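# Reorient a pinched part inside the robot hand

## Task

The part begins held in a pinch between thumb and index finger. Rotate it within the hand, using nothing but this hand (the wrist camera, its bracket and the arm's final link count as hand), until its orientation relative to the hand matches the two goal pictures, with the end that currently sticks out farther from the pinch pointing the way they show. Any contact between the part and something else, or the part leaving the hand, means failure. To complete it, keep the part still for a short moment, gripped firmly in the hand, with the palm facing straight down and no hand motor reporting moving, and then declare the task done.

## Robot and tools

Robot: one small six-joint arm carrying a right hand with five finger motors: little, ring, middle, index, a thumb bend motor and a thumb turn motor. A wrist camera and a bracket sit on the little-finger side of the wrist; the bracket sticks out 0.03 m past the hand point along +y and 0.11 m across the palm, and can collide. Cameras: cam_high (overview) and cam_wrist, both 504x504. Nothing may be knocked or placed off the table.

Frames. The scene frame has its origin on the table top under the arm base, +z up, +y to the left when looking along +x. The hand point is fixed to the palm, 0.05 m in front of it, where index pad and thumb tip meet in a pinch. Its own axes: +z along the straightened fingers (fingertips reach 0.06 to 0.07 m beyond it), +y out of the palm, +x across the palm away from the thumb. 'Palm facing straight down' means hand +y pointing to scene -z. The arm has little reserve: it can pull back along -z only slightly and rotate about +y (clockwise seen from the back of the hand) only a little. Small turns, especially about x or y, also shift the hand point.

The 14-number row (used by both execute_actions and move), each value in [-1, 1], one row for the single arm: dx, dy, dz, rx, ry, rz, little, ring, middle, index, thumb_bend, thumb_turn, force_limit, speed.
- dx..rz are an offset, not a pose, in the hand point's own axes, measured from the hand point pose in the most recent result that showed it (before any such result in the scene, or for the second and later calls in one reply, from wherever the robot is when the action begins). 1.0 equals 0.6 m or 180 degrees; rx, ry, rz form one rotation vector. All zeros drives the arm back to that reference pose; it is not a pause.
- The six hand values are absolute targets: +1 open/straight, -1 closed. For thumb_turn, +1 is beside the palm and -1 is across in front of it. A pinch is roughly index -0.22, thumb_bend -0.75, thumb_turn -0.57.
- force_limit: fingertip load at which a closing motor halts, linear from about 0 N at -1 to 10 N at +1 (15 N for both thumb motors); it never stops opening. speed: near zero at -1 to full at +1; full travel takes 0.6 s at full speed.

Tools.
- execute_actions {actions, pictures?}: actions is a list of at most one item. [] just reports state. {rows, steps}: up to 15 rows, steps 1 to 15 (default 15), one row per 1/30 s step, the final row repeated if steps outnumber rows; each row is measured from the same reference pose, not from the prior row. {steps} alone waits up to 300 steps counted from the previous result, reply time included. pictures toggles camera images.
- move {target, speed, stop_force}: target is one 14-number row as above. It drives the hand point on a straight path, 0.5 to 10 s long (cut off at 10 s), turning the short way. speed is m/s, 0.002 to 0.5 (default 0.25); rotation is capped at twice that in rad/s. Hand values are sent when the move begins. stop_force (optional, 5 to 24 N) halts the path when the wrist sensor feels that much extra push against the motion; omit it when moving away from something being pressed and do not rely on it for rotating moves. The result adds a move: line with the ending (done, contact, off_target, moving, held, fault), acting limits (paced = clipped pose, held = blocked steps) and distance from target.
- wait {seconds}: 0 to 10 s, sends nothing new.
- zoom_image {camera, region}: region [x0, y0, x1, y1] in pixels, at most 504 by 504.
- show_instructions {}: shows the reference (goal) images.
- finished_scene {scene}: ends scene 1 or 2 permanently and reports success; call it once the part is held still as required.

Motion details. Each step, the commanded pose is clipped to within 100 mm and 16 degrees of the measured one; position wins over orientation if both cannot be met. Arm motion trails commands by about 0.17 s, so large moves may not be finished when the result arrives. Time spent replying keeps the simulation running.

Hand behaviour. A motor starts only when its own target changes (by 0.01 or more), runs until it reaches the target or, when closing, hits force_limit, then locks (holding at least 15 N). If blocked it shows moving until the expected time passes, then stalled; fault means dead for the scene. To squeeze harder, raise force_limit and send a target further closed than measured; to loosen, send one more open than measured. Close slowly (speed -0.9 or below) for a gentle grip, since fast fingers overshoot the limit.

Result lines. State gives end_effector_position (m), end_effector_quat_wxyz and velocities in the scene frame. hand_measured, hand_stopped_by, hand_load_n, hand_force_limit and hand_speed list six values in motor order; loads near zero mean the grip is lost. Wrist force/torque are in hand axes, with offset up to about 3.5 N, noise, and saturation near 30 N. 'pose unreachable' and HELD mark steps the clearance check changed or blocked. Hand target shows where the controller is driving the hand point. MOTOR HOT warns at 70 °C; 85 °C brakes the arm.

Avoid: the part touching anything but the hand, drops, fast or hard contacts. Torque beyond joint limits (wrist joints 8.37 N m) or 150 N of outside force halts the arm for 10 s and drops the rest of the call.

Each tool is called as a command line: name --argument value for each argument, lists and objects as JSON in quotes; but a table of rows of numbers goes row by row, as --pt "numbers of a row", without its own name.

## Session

show_instructions

execute_actions --actions '[]'

Reference images for this scene: goal picture from the wrist camera place, goal picture looking into the palm, FIVE-FINGER HAND page 1.

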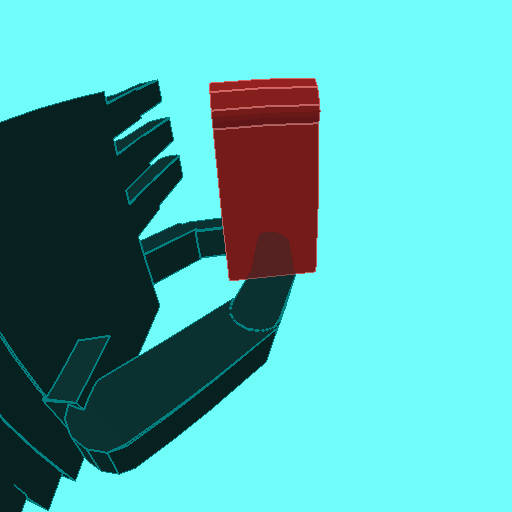

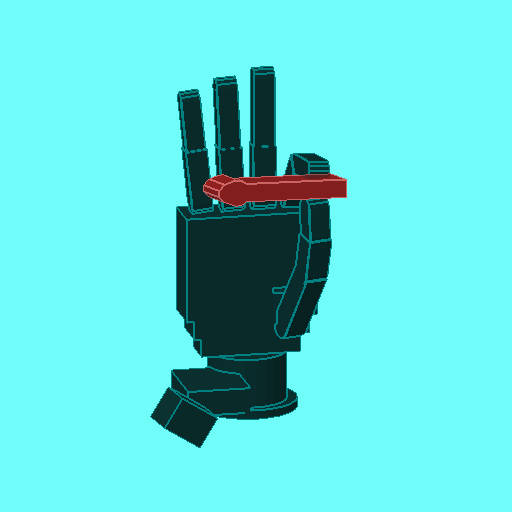

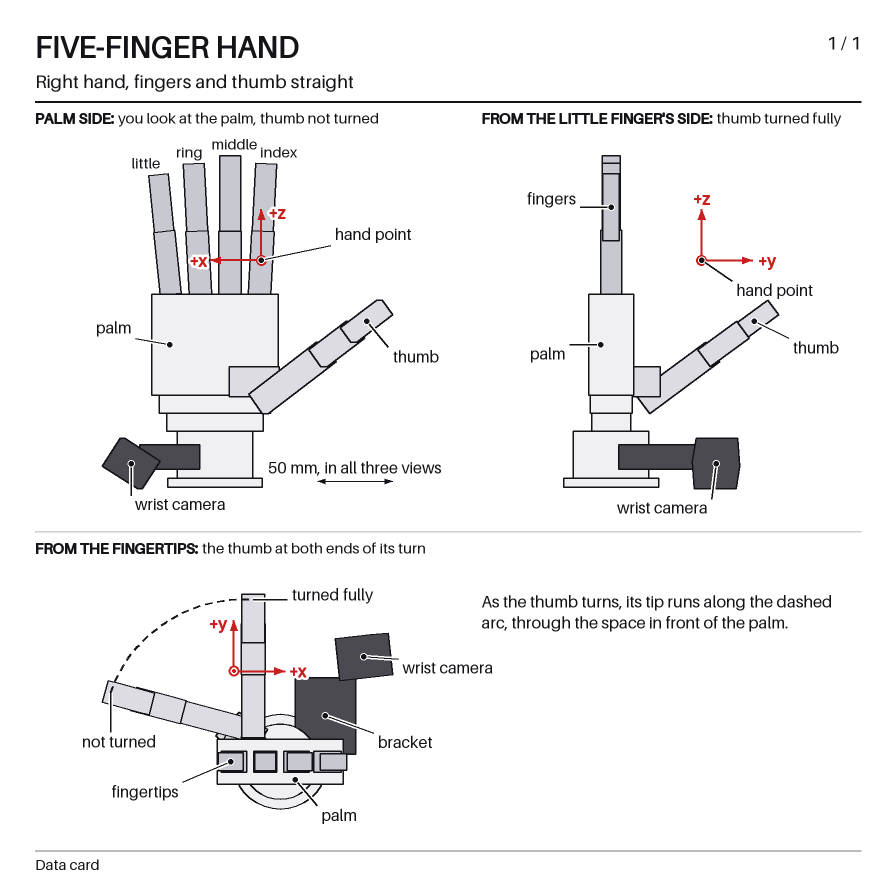

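Scene clock: 0.00 s of 6000.00 s.
end_effector_position=(+0.4558, -0.0217, +0.3141) hand_measured=(+1.000, +1.000, +1.000, -0.050, -0.750, -0.570) hand_load_n=(+0.0, +0.0, +0.0, +7.5, +0.5, -0.5) hand_stopped_by=(target, target, target, target, target, target) hand_force_limit=0.00 hand_speed=-0.80 end_effector_quat_wxyz=(+0.424, -0.406, +0.553, -0.591) end_effector_velocity=(-0.000, -0.000, -0.000) end_effector_angular_velocity=(+0.000, +0.001, -0.000)
Joint positions: [-0.47  -1.445  2.247 -3.996 -1.37  -0.011]
Joint velocities: [-0. -0.  0.  0. -0. -0.]
Joint torques (N m, as the arm reports them, + toward a larger angle): no reading
Motor temperatures (°C, as the motors report them): [30 28 31 43 35 38]
Wrist force (N, on the end effector, along its own x y z axes, offset not removed): no reading
Wrist torque (N m, same axes, about the end effector's origin, offset not removed): no reading
Hand target: +0.456, -0.022, +0.314; +0.424, -0.406, +0.553, -0.591

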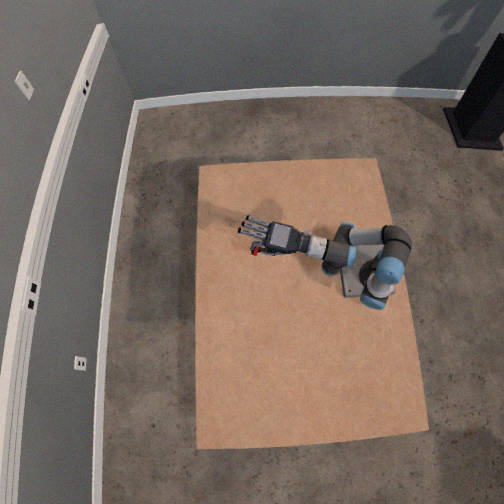

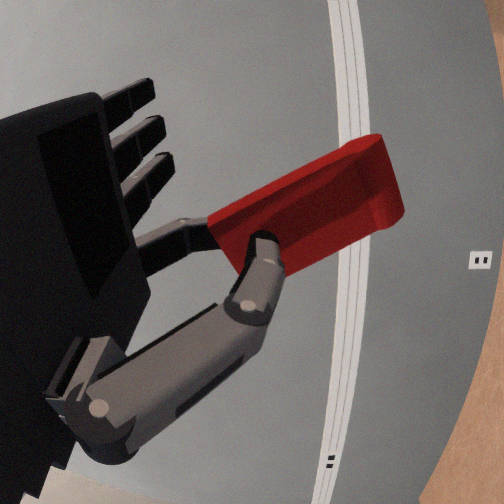

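zoom_image --camera "cam_wrist" --region '[170, 80, 450, 360]'

Region (170, 80, 450, 360) of cam_wrist's 504x504 image, scaled by 1.800, with more detail than that image has.

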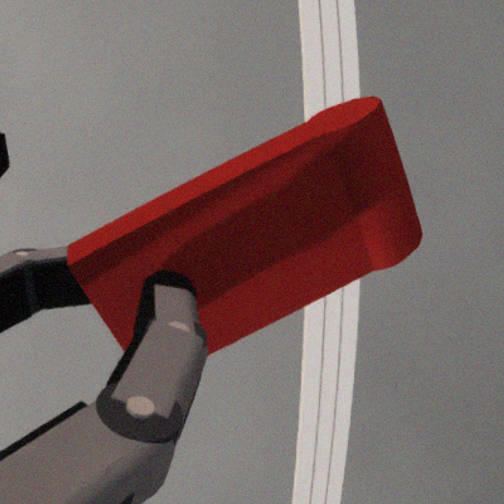

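move --target '[-0.0116, -0.1933, 0, 0, 0, 0.6667, 1, 1, 1, -0.04, -0.75, -0.57, -0.9, -0.98]' --speed 0.5

Scene clock: 51.73 s of 6000.00 s.
end_effector_position=(+0.4518, -0.0119, +0.4298) hand_measured=(+1.000, +1.000, +1.000, -0.040, -0.750, -0.570) hand_load_n=(+0.0, +0.0, +0.0, +3.5, +0.0, -0.5) hand_stopped_by=(target, target, target, force, target, target) hand_force_limit=-0.90 hand_speed=-0.98 end_effector_quat_wxyz=(+0.724, +0.276, +0.628, +0.072) end_effector_velocity=(-0.000, +0.000, +0.001) end_effector_angular_velocity=(+0.010, -0.005, -0.004)
Joint positions: [-0.465 -1.439  2.247 -4.001 -1.375  2.083]
Joint velocities: [ 0.009  0.004 -0.005 -0.001 -0.013  0.011]
Joint torques (N m, as the arm reports them, + toward a larger angle): [ 3.36 -5.37 -8.14 -0.61 -0.65  0.91]
Motor temperatures (°C, as the motors report them): [30 28 31 43 35 38]
Wrist force (N, on the end effector, along its own x y z axes, offset not removed): [-2.3 -2.1 0.3]
Wrist torque (N m, same axes, about the end effector's origin, offset not removed): [-0.29 0.34 -0.21]
Hand target: +0.452, -0.012, +0.430; +0.724, +0.276, +0.628, +0.072
Off the commanded pose: 0.000 m, 0 deg.
After step 90, 46.07 s passed at rest.
move: done

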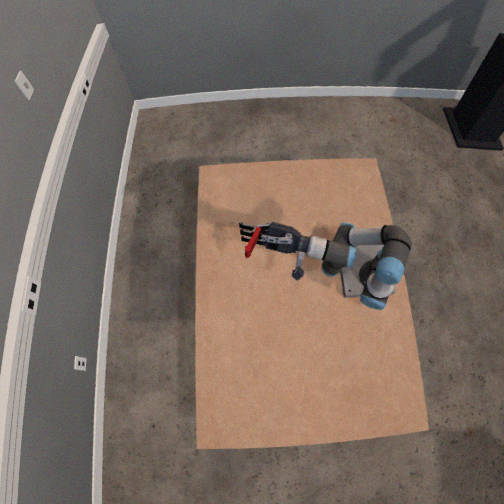

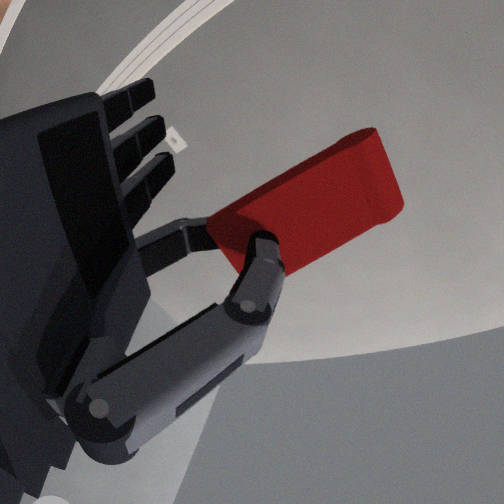

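execute_actions --actions '[{"rows": [[0, 0, 0, 0, 0, 0, 1, 1, 1, -0.22, -0.75, -0.57, -0.9, -0.99], [0, 0, 0, 0, 0, 0, 1, 1, 1, -0.038, -0.75, -0.57, -0.9, -0.99]], "steps": 15}]'

Scene clock: 54.50 s of 6000.00 s.
end_effector_position=(+0.4519, -0.0119, +0.4298) hand_measured=(+1.000, +1.000, +1.000, -0.038, -0.750, -0.570) hand_load_n=(+0.0, +0.0, +0.0, +2.5, +1.0, -0.5) hand_stopped_by=(target, target, target, force, target, target) hand_force_limit=-0.90 hand_speed=-0.99 end_effector_quat_wxyz=(+0.724, +0.276, +0.628, +0.072) end_effector_velocity=(+0.000, -0.001, -0.000) end_effector_angular_velocity=(-0.000, +0.001, -0.002)
Joint positions: [-0.465 -1.439  2.247 -4.001 -1.375  2.083]
Joint velocities: [-0.001 -0.    -0.     0.001 -0.001 -0.   ]
Joint torques (N m, as the arm reports them, + toward a larger angle): [ -3.05 -10.22  -4.05  -0.77   0.74  -0.83]
Motor temperatures (°C, as the motors report them): [30 28 31 43 35 38]
Wrist force (N, on the end effector, along its own x y z axes, offset not removed): [-0.2 -3.6 0.4]
Wrist torque (N m, same axes, about the end effector's origin, offset not removed): [-0.44 -0.02 -0.15]
Hand target: +0.452, -0.012, +0.430; +0.724, +0.276, +0.628, +0.072
Off the commanded pose: 0.000 m, 0 deg.
Steps of this call (steps 1 to 68: nothing new was sent; steps 69 to 83: all 15 steps of this action). Readings (end_effector_position | what the end effector reports):
69: (+0.4519, -0.0119, +0.4298) | hand_measured=(+1.000, +1.000, +1.000, -0.040, -0.750, -0.570) hand_load_n=(+0.0, +0.0, +0.0, +3.5, +0.0, -0.5) hand_stopped_by=(target, target, target, force, target, target) hand_force_limit=-0.90 hand_speed=-0.99
70: (+0.4519, -0.0119, +0.4298) | hand_measured=(+1.000, +1.000, +1.000, -0.040, -0.750, -0.570) hand_load_n=(+0.0, +0.0, +0.0, +3.5, +0.0, -0.5) hand_stopped_by=(target, target, target, moving, target, target) hand_force_limit=-0.90 hand_speed=-0.99
72: (+0.4519, -0.0119, +0.4298) | hand_measured=(+1.000, +1.000, +1.000, -0.040, -0.750, -0.570) hand_load_n=(+0.0, +0.0, +0.0, +3.5, +0.0, -0.5) hand_stopped_by=(target, target, target, moving, target, target) hand_force_limit=-0.90 hand_speed=-0.99
76: (+0.4519, -0.0118, +0.4298) | hand_measured=(+1.000, +1.000, +1.000, -0.038, -0.750, -0.570) hand_load_n=(+0.0, +0.0, +0.0, +3.0, +0.0, -0.5) hand_stopped_by=(target, target, target, force, target, target) hand_force_limit=-0.90 hand_speed=-0.99
83: the state above

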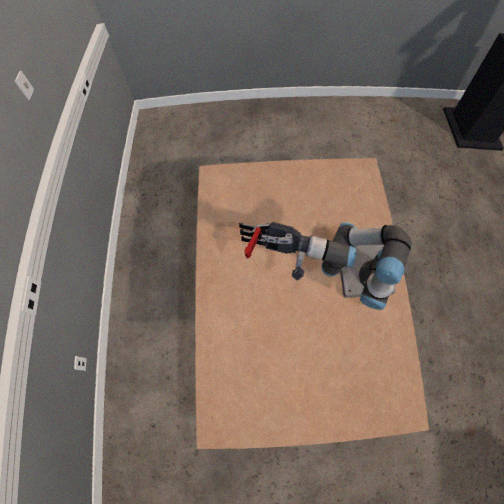

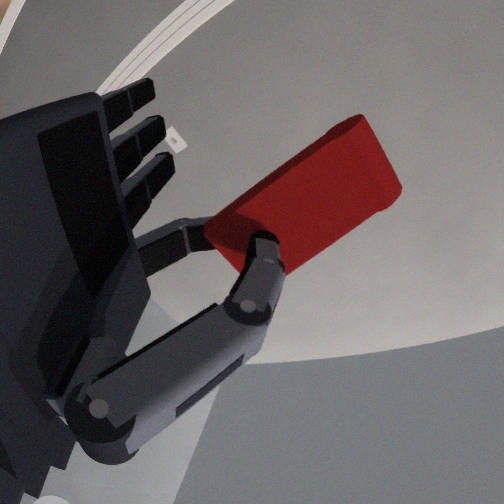

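It's slipping; check again right away.

execute_actions --actions '[{"steps": 1}]'

Scene clock: 55.77 s of 6000.00 s.
end_effector_position=(+0.4518, -0.0119, +0.4298) hand_measured=(+1.000, +1.000, +1.000, -0.038, -0.750, -0.570) hand_load_n=(+0.0, +0.0, +0.0, +2.5, +1.0, -0.5) hand_stopped_by=(target, target, target, force, target, target) hand_force_limit=-0.90 hand_speed=-0.99 end_effector_quat_wxyz=(+0.724, +0.276, +0.628, +0.072) end_effector_velocity=(+0.000, -0.000, -0.000) end_effector_angular_velocity=(+0.001, +0.002, -0.000)
Joint positions: [-0.465 -1.439  2.247 -4.001 -1.375  2.083]
Joint velocities: [-0.001  0.     0.     0.001  0.001 -0.   ]
Joint torques (N m, as the arm reports them, + toward a larger angle): [ -3.28 -10.26  -4.27  -0.98   0.74  -0.73]
Motor temperatures (°C, as the motors report them): [30 28 31 43 35 38]
Wrist force (N, on the end effector, along its own x y z axes, offset not removed): [1.1 -2.6 -1.4]
Wrist torque (N m, same axes, about the end effector's origin, offset not removed): [-0.25 -0.09 0.05]
Hand target: +0.452, -0.012, +0.430; +0.724, +0.276, +0.628, +0.072
Off the commanded pose: 0.000 m, 0 deg.
Steps of this call (steps 1 to 38: nothing new was sent). Readings (end_effector_position | what the end effector reports):
1: (+0.4519, -0.0119, +0.4298) | hand_measured=(+1.000, +1.000, +1.000, -0.038, -0.750, -0.570) hand_load_n=(+0.0, +0.0, +0.0, +2.5, +1.0, -0.5) hand_stopped_by=(target, target, target, force, target, target) hand_force_limit=-0.90 hand_speed=-0.99
2: (+0.4518, -0.0119, +0.4298) | hand_measured=(+1.000, +1.000, +1.000, -0.038, -0.750, -0.570) hand_load_n=(+0.0, +0.0, +0.0, +2.5, +1.0, -0.5) hand_stopped_by=(target, target, target, force, target, target) hand_force_limit=-0.90 hand_speed=-0.99
4: (+0.4518, -0.0119, +0.4298) | hand_measured=(+1.000, +1.000, +1.000, -0.038, -0.750, -0.570) hand_load_n=(+0.0, +0.0, +0.0, +2.5, +1.0, -0.5) hand_stopped_by=(target, target, target, force, target, target) hand_force_limit=-0.90 hand_speed=-0.99
8: (+0.4518, -0.0119, +0.4298) | hand_measured=(+1.000, +1.000, +1.000, -0.038, -0.750, -0.570) hand_load_n=(+0.0, +0.0, +0.0, +2.5, +1.0, -0.5) hand_stopped_by=(target, target, target, force, target, target) hand_force_limit=-0.90 hand_speed=-0.99
38: the state above

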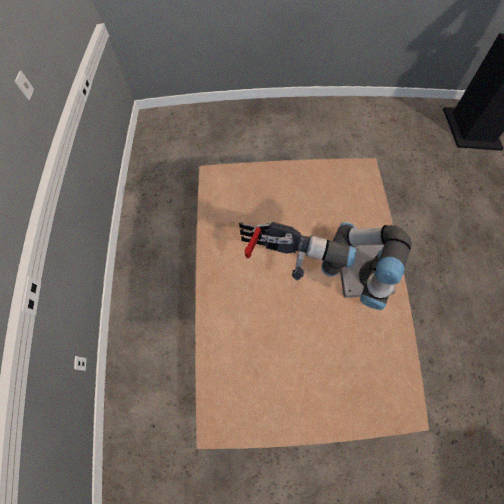

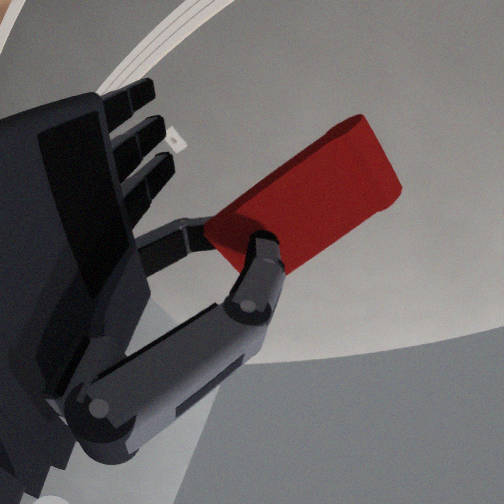

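execute_actions --actions '[{"rows": [[0, 0, 0, 0, 0, 0, 1, 1, 1, -0.22, -0.75, -0.57, -0.9, -0.99], [0, 0, 0, 0, 0, 0, 1, 1, 1, -0.036, -0.75, -0.57, -0.9, -0.99]], "steps": 15}]'

Scene clock: 60.20 s of 6000.00 s.
end_effector_position=(+0.4518, -0.0119, +0.4298) hand_measured=(+1.000, +1.000, +1.000, -0.036, -0.750, -0.570) hand_load_n=(+0.0, +0.0, +0.0, +2.0, +0.5, -0.5) hand_stopped_by=(target, target, target, force, target, target) hand_force_limit=-0.90 hand_speed=-0.99 end_effector_quat_wxyz=(+0.724, +0.276, +0.628, +0.072) end_effector_velocity=(-0.000, -0.000, +0.000) end_effector_angular_velocity=(-0.001, -0.001, -0.001)
Joint positions: [-0.465 -1.439  2.247 -4.001 -1.375  2.083]
Joint velocities: [-0.001  0.     0.    -0.002  0.     0.   ]
Joint torques (N m, as the arm reports them, + toward a larger angle): [ -3.29 -10.01  -4.01  -1.1    0.73  -0.77]
Motor temperatures (°C, as the motors report them): [30 28 31 43 35 38]
Wrist force (N, on the end effector, along its own x y z axes, offset not removed): [-1.1 -1.9 1.1]
Wrist torque (N m, same axes, about the end effector's origin, offset not removed): [-0.28 0.16 -0.17]
Hand target: +0.452, -0.012, +0.430; +0.724, +0.276, +0.628, +0.072
Off the commanded pose: 0.000 m, 0 deg.
Steps of this call (steps 1 to 90: nothing new was sent; then 0.93 s passed at rest; steps 91 to 105: all 15 steps of this action). Readings (end_effector_position | what the end effector reports):
91: (+0.4518, -0.0119, +0.4298) | hand_measured=(+1.000, +1.000, +1.000, -0.038, -0.750, -0.570) hand_load_n=(+0.0, +0.0, +0.0, +2.5, +1.0, -0.5) hand_stopped_by=(target, target, target, force, target, target) hand_force_limit=-0.90 hand_speed=-0.99
92: (+0.4518, -0.0119, +0.4298) | hand_measured=(+1.000, +1.000, +1.000, -0.038, -0.750, -0.570) hand_load_n=(+0.0, +0.0, +0.0, +2.5, +1.0, -0.5) hand_stopped_by=(target, target, target, moving, target, target) hand_force_limit=-0.90 hand_speed=-0.99
94: (+0.4518, -0.0119, +0.4298) | hand_measured=(+1.000, +1.000, +1.000, -0.038, -0.750, -0.570) hand_load_n=(+0.0, +0.0, +0.0, +2.5, +1.0, -0.5) hand_stopped_by=(target, target, target, moving, target, target) hand_force_limit=-0.90 hand_speed=-0.99
98: (+0.4518, -0.0119, +0.4298) | hand_measured=(+1.000, +1.000, +1.000, -0.036, -0.750, -0.570) hand_load_n=(+0.0, +0.0, +0.0, +2.0, +0.5, -0.5) hand_stopped_by=(target, target, target, force, target, target) hand_force_limit=-0.90 hand_speed=-0.99
105: the state above

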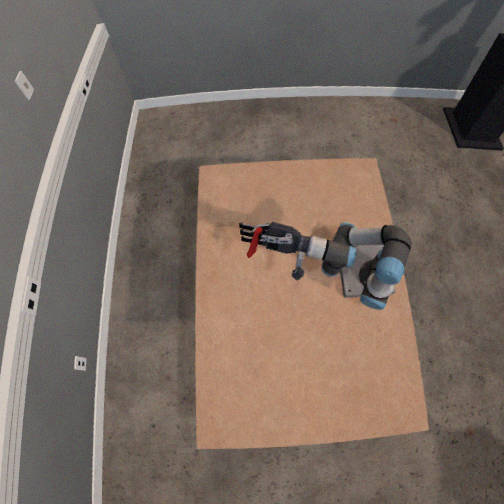

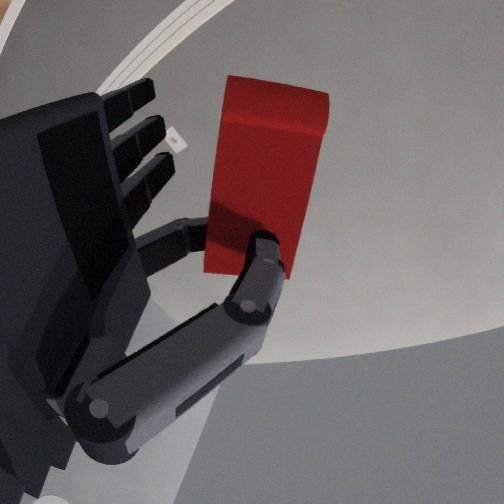

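It swung a large amount. Check where it settles.

execute_actions --actions '[{"steps": 1}]'

Scene clock: 61.00 s of 6000.00 s.
end_effector_position=(+0.4518, -0.0119, +0.4298) hand_measured=(+1.000, +1.000, +1.000, -0.036, -0.750, -0.570) hand_load_n=(+0.0, +0.0, +0.0, +2.0, +0.5, -0.5) hand_stopped_by=(target, target, target, force, target, target) hand_force_limit=-0.90 hand_speed=-0.99 end_effector_quat_wxyz=(+0.724, +0.276, +0.628, +0.072) end_effector_velocity=(-0.000, -0.000, +0.000) end_effector_angular_velocity=(+0.000, -0.000, -0.001)
Joint positions: [-0.465 -1.439  2.247 -4.001 -1.375  2.083]
Joint velocities: [-0.    -0.    -0.     0.    -0.001  0.   ]
Joint torques (N m, as the arm reports them, + toward a larger angle): [ -3.22 -10.16  -4.3   -1.06   0.78  -0.88]
Motor temperatures (°C, as the motors report them): [30 28 31 43 35 38]
Wrist force (N, on the end effector, along its own x y z axes, offset not removed): [-3.3 -0.2 -0.3]
Wrist torque (N m, same axes, about the end effector's origin, offset not removed): [0.01 0.46 -0.28]
Hand target: +0.452, -0.012, +0.430; +0.724, +0.276, +0.628, +0.072
Off the commanded pose: 0.000 m, 0 deg.
Steps of this call (steps 1 to 24: nothing new was sent). Readings (end_effector_position | what the end effector reports):
1: (+0.4518, -0.0119, +0.4298) | hand_measured=(+1.000, +1.000, +1.000, -0.036, -0.750, -0.570) hand_load_n=(+0.0, +0.0, +0.0, +2.0, +0.5, -0.5) hand_stopped_by=(target, target, target, force, target, target) hand_force_limit=-0.90 hand_speed=-0.99
2: (+0.4518, -0.0119, +0.4298) | hand_measured=(+1.000, +1.000, +1.000, -0.036, -0.750, -0.570) hand_load_n=(+0.0, +0.0, +0.0, +2.0, +0.5, -0.5) hand_stopped_by=(target, target, target, force, target, target) hand_force_limit=-0.90 hand_speed=-0.99
4: (+0.4518, -0.0119, +0.4298) | hand_measured=(+1.000, +1.000, +1.000, -0.036, -0.750, -0.570) hand_load_n=(+0.0, +0.0, +0.0, +2.0, +0.5, -0.5) hand_stopped_by=(target, target, target, force, target, target) hand_force_limit=-0.90 hand_speed=-0.99
8: (+0.4518, -0.0119, +0.4298) | hand_measured=(+1.000, +1.000, +1.000, -0.036, -0.750, -0.570) hand_load_n=(+0.0, +0.0, +0.0, +2.0, +0.5, -0.5) hand_stopped_by=(target, target, target, force, target, target) hand_force_limit=-0.90 hand_speed=-0.99
24: the state above

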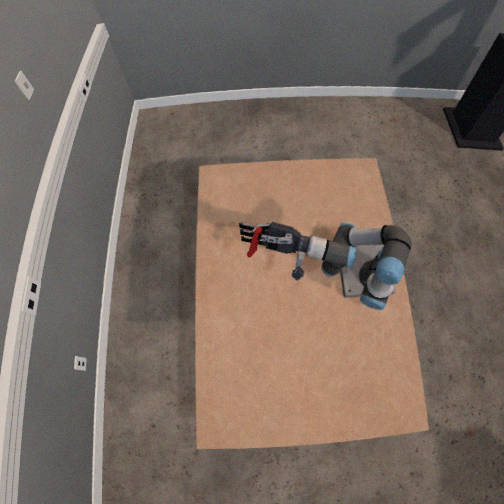

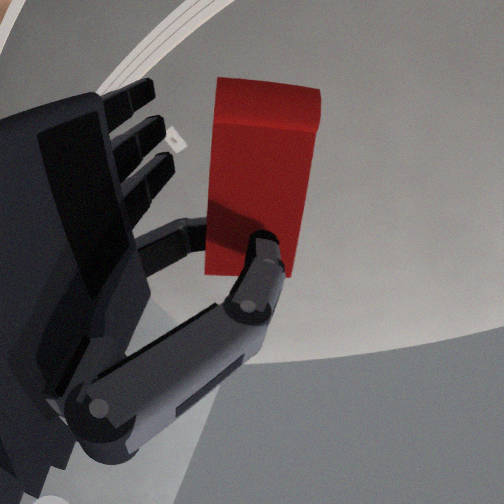

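zoom_image --camera "cam_wrist" --region '[130, 50, 410, 330]'

Region (130, 50, 410, 330) of cam_wrist's 504x504 image, scaled by 1.800, with more detail than that image has.

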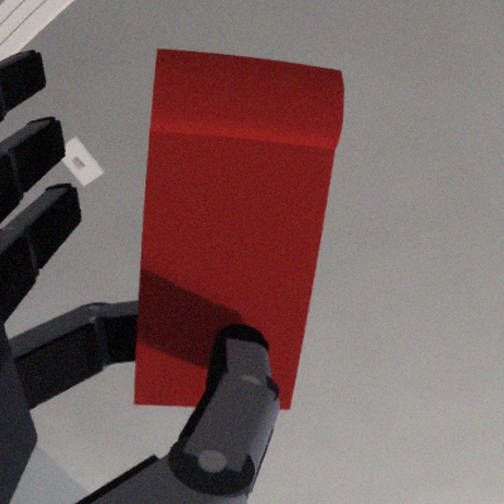

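execute_actions --actions '[{"rows": [[0, 0, 0, 0, 0, 0, 1, 1, 1, -0.22, -0.75, -0.57, -0.9, -0.99], [0, 0, 0, 0, 0, 0, 1, 1, 1, -0.034, -0.75, -0.57, -0.9, -0.99]], "steps": 15}]'

Scene clock: 75.33 s of 6000.00 s.
end_effector_position=(+0.4518, -0.0119, +0.4298) hand_measured=(+1.000, +1.000, +1.000, -0.034, -0.750, -0.570) hand_load_n=(+0.0, +0.0, +0.0, +1.5, +0.5, -0.5) hand_stopped_by=(target, target, target, force, target, target) hand_force_limit=-0.90 hand_speed=-0.99 end_effector_quat_wxyz=(+0.724, +0.276, +0.628, +0.072) end_effector_velocity=(-0.000, +0.000, +0.000) end_effector_angular_velocity=(-0.000, +0.000, +0.000)
Joint positions: [-0.465 -1.439  2.247 -4.001 -1.375  2.083]
Joint velocities: [-0.    -0.     0.    -0.     0.001 -0.   ]
Joint torques (N m, as the arm reports them, + toward a larger angle): [ -2.93 -10.24  -4.08  -1.11   0.7   -0.77]
Motor temperatures (°C, as the motors report them): [30 28 31 43 35 38]
Wrist force (N, on the end effector, along its own x y z axes, offset not removed): [-2.2 -1.3 0.5]
Wrist torque (N m, same axes, about the end effector's origin, offset not removed): [-0.08 0.29 -0.30]
Hand target: +0.452, -0.012, +0.430; +0.724, +0.276, +0.628, +0.072
Off the commanded pose: 0.000 m, 0 deg.
Steps of this call (steps 1 to 90: nothing new was sent; then 10.83 s passed at rest; steps 91 to 105: all 15 steps of this action). Readings (end_effector_position | what the end effector reports):
91: (+0.4518, -0.0119, +0.4298) | hand_measured=(+1.000, +1.000, +1.000, -0.036, -0.750, -0.570) hand_load_n=(+0.0, +0.0, +0.0, +2.0, +0.5, -0.5) hand_stopped_by=(target, target, target, force, target, target) hand_force_limit=-0.90 hand_speed=-0.99
92: (+0.4518, -0.0119, +0.4298) | hand_measured=(+1.000, +1.000, +1.000, -0.036, -0.750, -0.570) hand_load_n=(+0.0, +0.0, +0.0, +2.0, +0.5, -0.5) hand_stopped_by=(target, target, target, moving, target, target) hand_force_limit=-0.90 hand_speed=-0.99
94: (+0.4518, -0.0119, +0.4298) | hand_measured=(+1.000, +1.000, +1.000, -0.036, -0.750, -0.570) hand_load_n=(+0.0, +0.0, +0.0, +2.0, +0.5, -0.5) hand_stopped_by=(target, target, target, moving, target, target) hand_force_limit=-0.90 hand_speed=-0.99
98: (+0.4518, -0.0119, +0.4298) | hand_measured=(+1.000, +1.000, +1.000, -0.034, -0.750, -0.570) hand_load_n=(+0.0, +0.0, +0.0, +1.5, +0.5, -0.5) hand_stopped_by=(target, target, target, force, target, target) hand_force_limit=-0.90 hand_speed=-0.99
105: the state above

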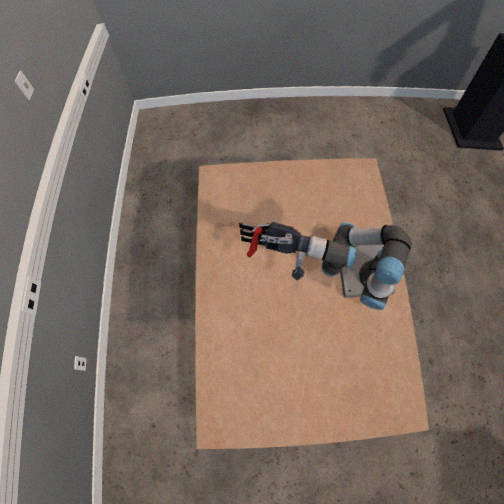

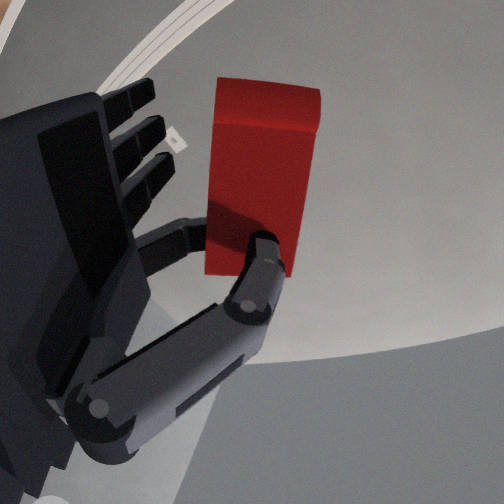

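move --target '[-0.01343, -0.00793, 0, 0, 0, 0.04444, 1, 1, 1, -0.034, -0.75, -0.57, -0.9, -0.99]' --speed 0.06

Scene clock: 80.30 s of 6000.00 s.
end_effector_position=(+0.4491, -0.0194, +0.4344) hand_measured=(+1.000, +1.000, +1.000, -0.034, -0.750, -0.570) hand_load_n=(+0.0, +0.0, +0.0, +1.5, +0.5, -0.5) hand_stopped_by=(target, target, target, force, target, target) hand_force_limit=-0.90 hand_speed=-0.99 end_effector_quat_wxyz=(+0.717, +0.318, +0.608, +0.122) end_effector_velocity=(-0.000, -0.001, +0.000) end_effector_angular_velocity=(+0.010, -0.003, -0.002)
Joint positions: [-0.464 -1.439  2.247 -4.001 -1.375  2.221]
Joint velocities: [-0.001 -0.     0.001  0.    -0.001  0.01 ]
Joint torques (N m, as the arm reports them, + toward a larger angle): [  3.27 -10.18  -8.06  -0.66  -0.56   0.87]
Motor temperatures (°C, as the motors report them): [30 28 31 43 35 38]
Wrist force (N, on the end effector, along its own x y z axes, offset not removed): [-3.3 -2.3 0.9]
Wrist torque (N m, same axes, about the end effector's origin, offset not removed): [-0.35 0.48 -0.21]
Hand target: +0.449, -0.019, +0.434; +0.717, +0.319, +0.608, +0.122
Off the commanded pose: 0.000 m, 0 deg.
After step 90, 0.53 s passed at rest.
move: done

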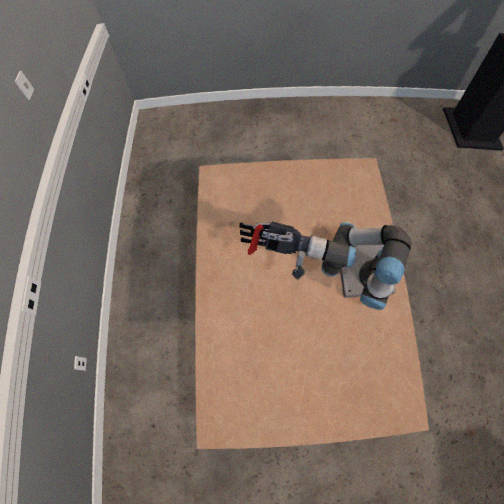

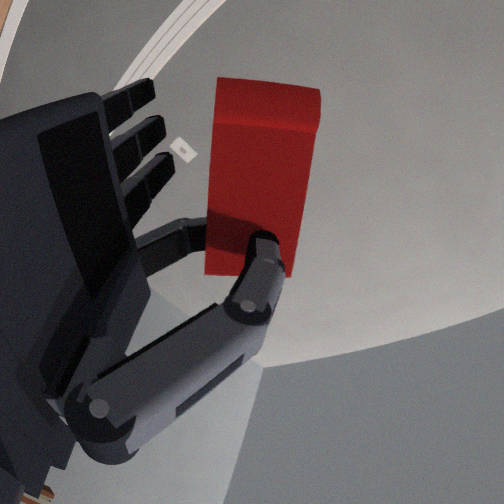

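move --target '[-0.01018, -0.00577, 0, 0, 0, 0.03333, 1, 1, 1, -0.034, -0.75, -0.57, -0.9, -0.99]' --speed 0.05

Scene clock: 84.57 s of 6000.00 s.
end_effector_position=(+0.4470, -0.0255, +0.4371) hand_measured=(+1.000, +1.000, +1.000, -0.034, -0.750, -0.570) hand_load_n=(+0.0, +0.0, +0.0, +1.5, +0.5, -0.5) hand_stopped_by=(target, target, target, force, target, target) hand_force_limit=-0.90 hand_speed=-0.99 end_effector_quat_wxyz=(+0.710, +0.350, +0.590, +0.159) end_effector_velocity=(-0.000, -0.000, +0.000) end_effector_angular_velocity=(+0.008, -0.002, +0.001)
Joint positions: [-0.464 -1.439  2.247 -4.001 -1.376  2.325]
Joint velocities: [ 0.     0.    -0.001  0.001 -0.     0.008]
Joint torques (N m, as the arm reports them, + toward a larger angle): [  3.28 -10.52  -8.05  -0.64  -0.6    0.92]
Motor temperatures (°C, as the motors report them): [30 28 31 43 35 38]
Wrist force (N, on the end effector, along its own x y z axes, offset not removed): [-2.3 -0.8 1.3]
Wrist torque (N m, same axes, about the end effector's origin, offset not removed): [-0.01 0.45 -0.17]
Hand target: +0.447, -0.026, +0.437; +0.710, +0.350, +0.590, +0.159
Off the commanded pose: 0.000 m, 0 deg.
move: done

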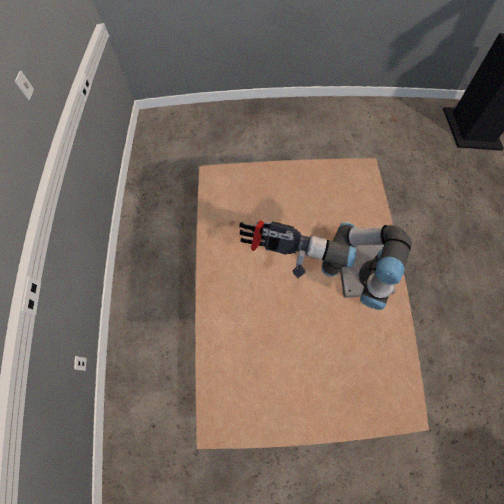

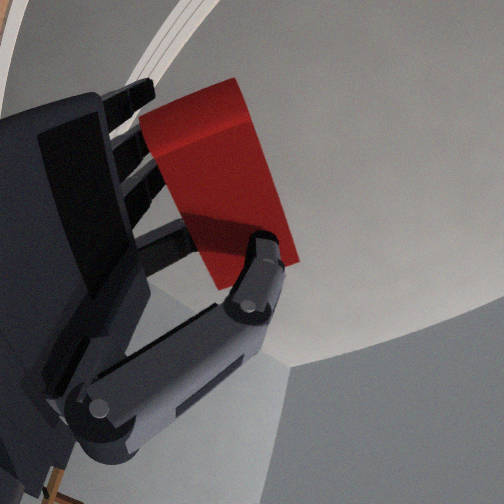

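It overshot. Tighten first to secure it.

execute_actions --actions '[{"rows": [[0, 0, 0, 0, 0, 0, 1, 1, 1, -0.25, -0.75, -0.57, -0.2, -0.96]], "steps": 10}]'

zoom_image --camera "cam_wrist" --region '[90, 50, 370, 330]'

Scene clock: 86.40 s of 6000.00 s.
end_effector_position=(+0.4470, -0.0255, +0.4371) hand_measured=(+1.000, +1.000, +1.000, -0.042, -0.750, -0.570) hand_load_n=(+0.0, +0.0, +0.0, +4.0, +0.5, -0.5) hand_stopped_by=(target, target, target, force, target, target) hand_force_limit=-0.20 hand_speed=-0.96 end_effector_quat_wxyz=(+0.710, +0.350, +0.590, +0.159) end_effector_velocity=(+0.000, -0.001, -0.001) end_effector_angular_velocity=(-0.001, +0.002, -0.002)
Joint positions: [-0.464 -1.439  2.247 -4.001 -1.376  2.325]
Joint velocities: [-0.002  0.001  0.     0.001  0.001 -0.002]
Joint torques (N m, as the arm reports them, + toward a larger angle): [ 2.1  -8.98 -7.64 -0.89 -0.45 -0.71]
Motor temperatures (°C, as the motors report them): [30 28 31 43 35 38]
Wrist force (N, on the end effector, along its own x y z axes, offset not removed): [-1.1 -1.5 2.3]
Wrist torque (N m, same axes, about the end effector's origin, offset not removed): [-0.34 0.04 -0.20]
Hand target: +0.447, -0.025, +0.437; +0.710, +0.350, +0.590, +0.159
Off the commanded pose: 0.000 m, 0 deg.
Steps of this call (steps 1 to 45: nothing new was sent; steps 46 to 55: all 10 steps of this action). Readings (end_effector_position | what the end effector reports):
46: (+0.4470, -0.0255, +0.4372) | hand_measured=(+1.000, +1.000, +1.000, -0.034, -0.750, -0.570) hand_load_n=(+0.0, +0.0, +0.0, +1.5, +0.5, -0.5) hand_stopped_by=(target, target, target, moving, target, target) hand_force_limit=-0.20 hand_speed=-0.96
47: (+0.4470, -0.0255, +0.4372) | hand_measured=(+1.000, +1.000, +1.000, -0.034, -0.750, -0.570) hand_load_n=(+0.0, +0.0, +0.0, +1.5, +0.5, -0.5) hand_stopped_by=(target, target, target, moving, target, target) hand_force_limit=-0.20 hand_speed=-0.96
49: (+0.4470, -0.0255, +0.4372) | hand_measured=(+1.000, +1.000, +1.000, -0.036, -0.750, -0.570) hand_load_n=(+0.0, +0.0, +0.0, +2.0, +0.5, -0.5) hand_stopped_by=(target, target, target, moving, target, target) hand_force_limit=-0.20 hand_speed=-0.96
53: (+0.4470, -0.0255, +0.4371) | hand_measured=(+1.000, +1.000, +1.000, -0.042, -0.750, -0.570) hand_load_n=(+0.0, +0.0, +0.0, +4.0, +0.5, -0.5) hand_stopped_by=(target, target, target, force, target, target) hand_force_limit=-0.20 hand_speed=-0.96
55: the state above

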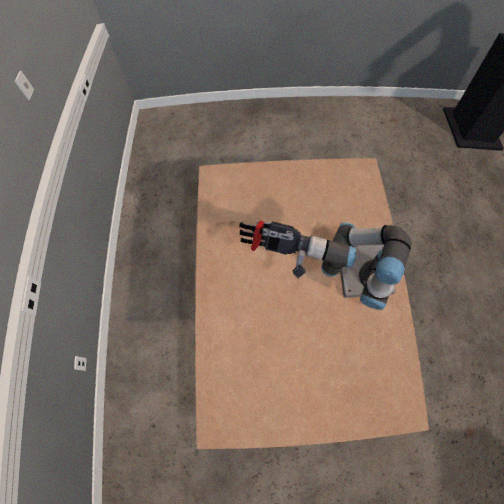

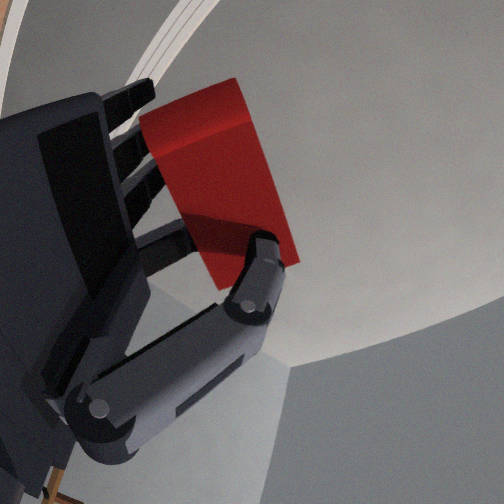

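Region (90, 50, 370, 330) of cam_wrist's 504x504 image, scaled by 1.800, with more detail than that image has.

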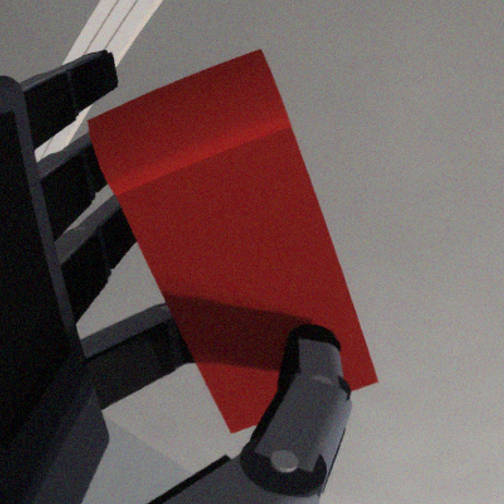

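move --target '[0.10664, -0.0036, 0, 0, 0, -0.31667, 1, 1, 1, -0.034, -0.75, -0.57, -0.9, -0.99]' --speed 0.4

Scene clock: 112.33 s of 6000.00 s.
end_effector_position=(+0.4627, +0.0138, +0.3892) hand_measured=(+1.000, +1.000, +1.000, -0.034, -0.750, -0.570) hand_load_n=(+0.0, +0.0, +0.0, +1.5, +0.5, -0.5) hand_stopped_by=(target, target, target, force, target, target) hand_force_limit=-0.90 hand_speed=-0.99 end_effector_quat_wxyz=(+0.700, +0.026, +0.686, -0.199) end_effector_velocity=(+0.000, +0.000, -0.000) end_effector_angular_velocity=(-0.009, +0.004, -0.002)
Joint positions: [-0.469 -1.44   2.249 -4.001 -1.371  1.332]
Joint velocities: [ 0.003 -0.001 -0.002  0.004 -0.004 -0.01 ]
Joint torques (N m, as the arm reports them, + toward a larger angle): [ 3.38 -9.41 -8.1  -0.7  -0.56 -0.78]
Motor temperatures (°C, as the motors report them): [30 28 31 43 35 38]
Wrist force (N, on the end effector, along its own x y z axes, offset not removed): [0.2 -1.0 -1.1]
Wrist torque (N m, same axes, about the end effector's origin, offset not removed): [-0.10 0.07 -0.09]
Hand target: +0.463, +0.014, +0.389; +0.700, +0.026, +0.686, -0.199
Off the commanded pose: 0.000 m, 0 deg.
After step 90, 21.13 s passed at rest.
move: done

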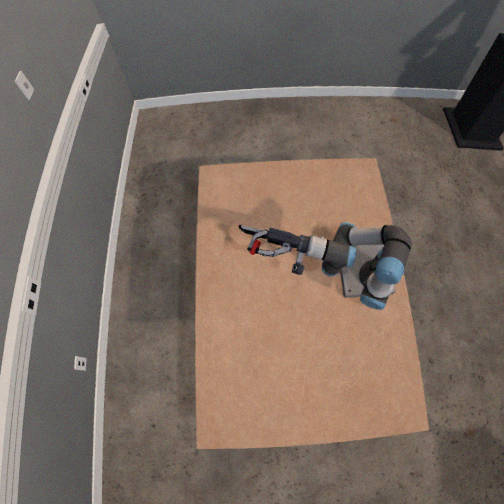

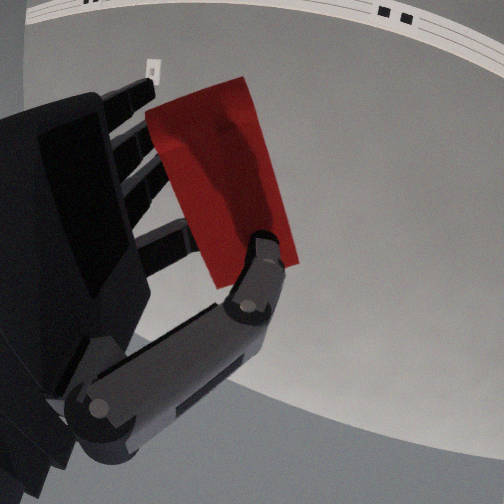

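execute_actions --actions '[{"steps": 1}]'

zoom_image --camera "cam_wrist" --region '[90, 50, 370, 330]'

Scene clock: 114.03 s of 6000.00 s.
end_effector_position=(+0.4627, +0.0138, +0.3891) hand_measured=(+1.000, +1.000, +1.000, -0.034, -0.750, -0.570) hand_load_n=(+0.0, +0.0, +0.0, +1.5, +0.5, -0.5) hand_stopped_by=(target, target, target, force, target, target) hand_force_limit=-0.90 hand_speed=-0.99 end_effector_quat_wxyz=(+0.700, +0.026, +0.686, -0.199) end_effector_velocity=(+0.000, -0.000, -0.000) end_effector_angular_velocity=(+0.001, +0.001, -0.001)
Joint positions: [-0.468 -1.44   2.249 -4.001 -1.371  1.331]
Joint velocities: [-0.001 -0.     0.     0.001 -0.     0.   ]
Joint torques (N m, as the arm reports them, + toward a larger angle): [ 3.37 -9.75 -7.76 -0.69 -0.56 -0.81]
Motor temperatures (°C, as the motors report them): [30 28 31 43 35 38]
Wrist force (N, on the end effector, along its own x y z axes, offset not removed): [-1.7 -1.4 1.7]
Wrist torque (N m, same axes, about the end effector's origin, offset not removed): [-0.33 0.17 -0.21]
Hand target: +0.463, +0.014, +0.389; +0.700, +0.026, +0.686, -0.199
Off the commanded pose: 0.000 m, 0 deg.
Steps of this call (steps 1 to 51: nothing new was sent). Readings (end_effector_position | what the end effector reports):
1: (+0.4627, +0.0138, +0.3892) | hand_measured=(+1.000, +1.000, +1.000, -0.034, -0.750, -0.570) hand_load_n=(+0.0, +0.0, +0.0, +1.5, +0.5, -0.5) hand_stopped_by=(target, target, target, force, target, target) hand_force_limit=-0.90 hand_speed=-0.99
2: (+0.4627, +0.0138, +0.3892) | hand_measured=(+1.000, +1.000, +1.000, -0.034, -0.750, -0.570) hand_load_n=(+0.0, +0.0, +0.0, +1.5, +0.5, -0.5) hand_stopped_by=(target, target, target, force, target, target) hand_force_limit=-0.90 hand_speed=-0.99
4: (+0.4627, +0.0138, +0.3892) | hand_measured=(+1.000, +1.000, +1.000, -0.034, -0.750, -0.570) hand_load_n=(+0.0, +0.0, +0.0, +1.5, +0.5, -0.5) hand_stopped_by=(target, target, target, force, target, target) hand_force_limit=-0.90 hand_speed=-0.99
8: (+0.4627, +0.0138, +0.3892) | hand_measured=(+1.000, +1.000, +1.000, -0.034, -0.750, -0.570) hand_load_n=(+0.0, +0.0, +0.0, +1.5, +0.5, -0.5) hand_stopped_by=(target, target, target, force, target, target) hand_force_limit=-0.90 hand_speed=-0.99
51: the state above

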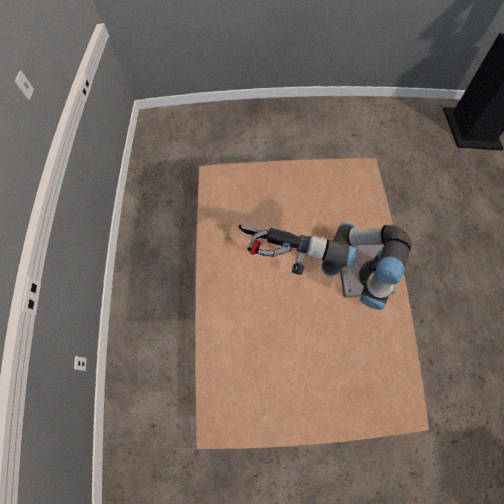

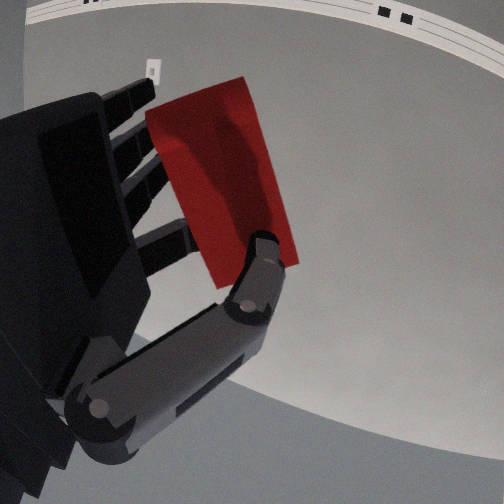

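Region (90, 50, 370, 330) of cam_wrist's 504x504 image, scaled by 1.800, with more detail than that image has.

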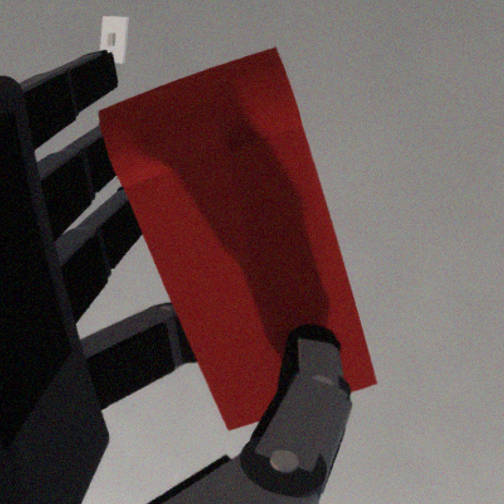

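execute_actions --actions '[{"rows": [[0, 0, 0, 0, 0, 0, 1, 1, 1, 0.0, -0.75, -0.57, -0.9, -0.99], [0, 0, 0, 0, 0, 0, 1, 1, 1, 0.0, -0.75, -0.57, -0.9, -0.99], [0, 0, 0, 0, 0, 0, 1, 1, 1, 0.0, -0.75, -0.57, -0.9, -0.99], [0, 0, 0, 0, 0, 0, 1, 1, 1, -0.22, -0.75, -0.57, -0.9, -0.99]], "steps": 15}]'

Scene clock: 119.93 s of 6000.00 s.
end_effector_position=(+0.4627, +0.0138, +0.3891) hand_measured=(+1.000, +1.000, +1.000, -0.034, -0.750, -0.570) hand_load_n=(+0.0, +0.0, +0.0, +1.5, +0.5, -0.5) hand_stopped_by=(target, target, target, force, target, target) hand_force_limit=-0.90 hand_speed=-0.99 end_effector_quat_wxyz=(+0.700, +0.026, +0.686, -0.199) end_effector_velocity=(-0.000, -0.000, +0.000) end_effector_angular_velocity=(+0.001, -0.001, -0.000)
Joint positions: [-0.468 -1.44   2.249 -4.001 -1.371  1.331]
Joint velocities: [-0.    -0.001  0.    -0.001 -0.     0.002]
Joint torques (N m, as the arm reports them, + toward a larger angle): [ 3.18 -9.8  -7.83 -0.74 -0.65 -0.79]
Motor temperatures (°C, as the motors report them): [30 28 31 43 35 38]
Wrist force (N, on the end effector, along its own x y z axes, offset not removed): [-1.1 -1.6 2.2]
Wrist torque (N m, same axes, about the end effector's origin, offset not removed): [-0.32 0.17 -0.16]
Hand target: +0.463, +0.014, +0.389; +0.700, +0.026, +0.686, -0.199
Off the commanded pose: 0.000 m, 0 deg.
Steps of this call (steps 1 to 90: nothing new was sent; then 2.40 s passed at rest; steps 91 to 105: all 15 steps of this action). Readings (end_effector_position | what the end effector reports):
91: (+0.4627, +0.0138, +0.3891) | hand_measured=(+1.000, +1.000, +1.000, -0.034, -0.750, -0.570) hand_load_n=(+0.0, +0.0, +0.0, +1.5, +0.5, -0.5) hand_stopped_by=(target, target, target, moving, target, target) hand_force_limit=-0.90 hand_speed=-0.99
92: (+0.4627, +0.0138, +0.3891) | hand_measured=(+1.000, +1.000, +1.000, -0.034, -0.750, -0.570) hand_load_n=(+0.0, +0.0, +0.0, +1.5, +0.5, -0.5) hand_stopped_by=(target, target, target, moving, target, target) hand_force_limit=-0.90 hand_speed=-0.99
94: (+0.4627, +0.0138, +0.3891) | hand_measured=(+1.000, +1.000, +1.000, -0.034, -0.750, -0.570) hand_load_n=(+0.0, +0.0, +0.0, +1.5, +0.5, -0.5) hand_stopped_by=(target, target, target, force, target, target) hand_force_limit=-0.90 hand_speed=-0.99
98: (+0.4627, +0.0138, +0.3891) | hand_measured=(+1.000, +1.000, +1.000, -0.034, -0.750, -0.570) hand_load_n=(+0.0, +0.0, +0.0, +1.5, +0.5, -0.5) hand_stopped_by=(target, target, target, force, target, target) hand_force_limit=-0.90 hand_speed=-0.99
105: the state above

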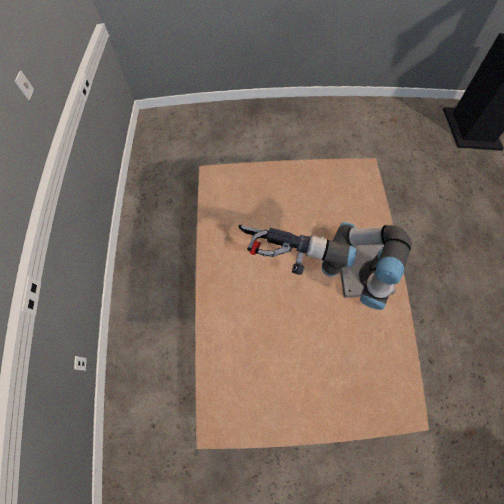

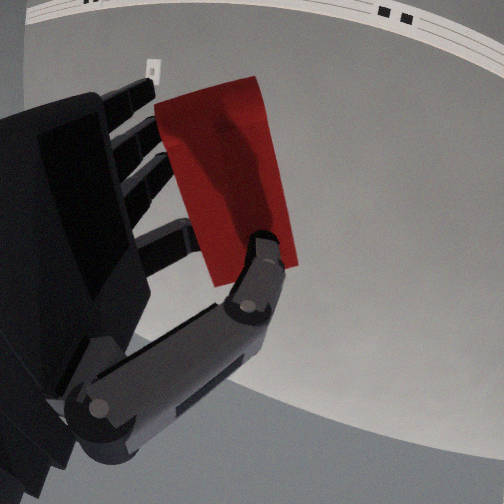

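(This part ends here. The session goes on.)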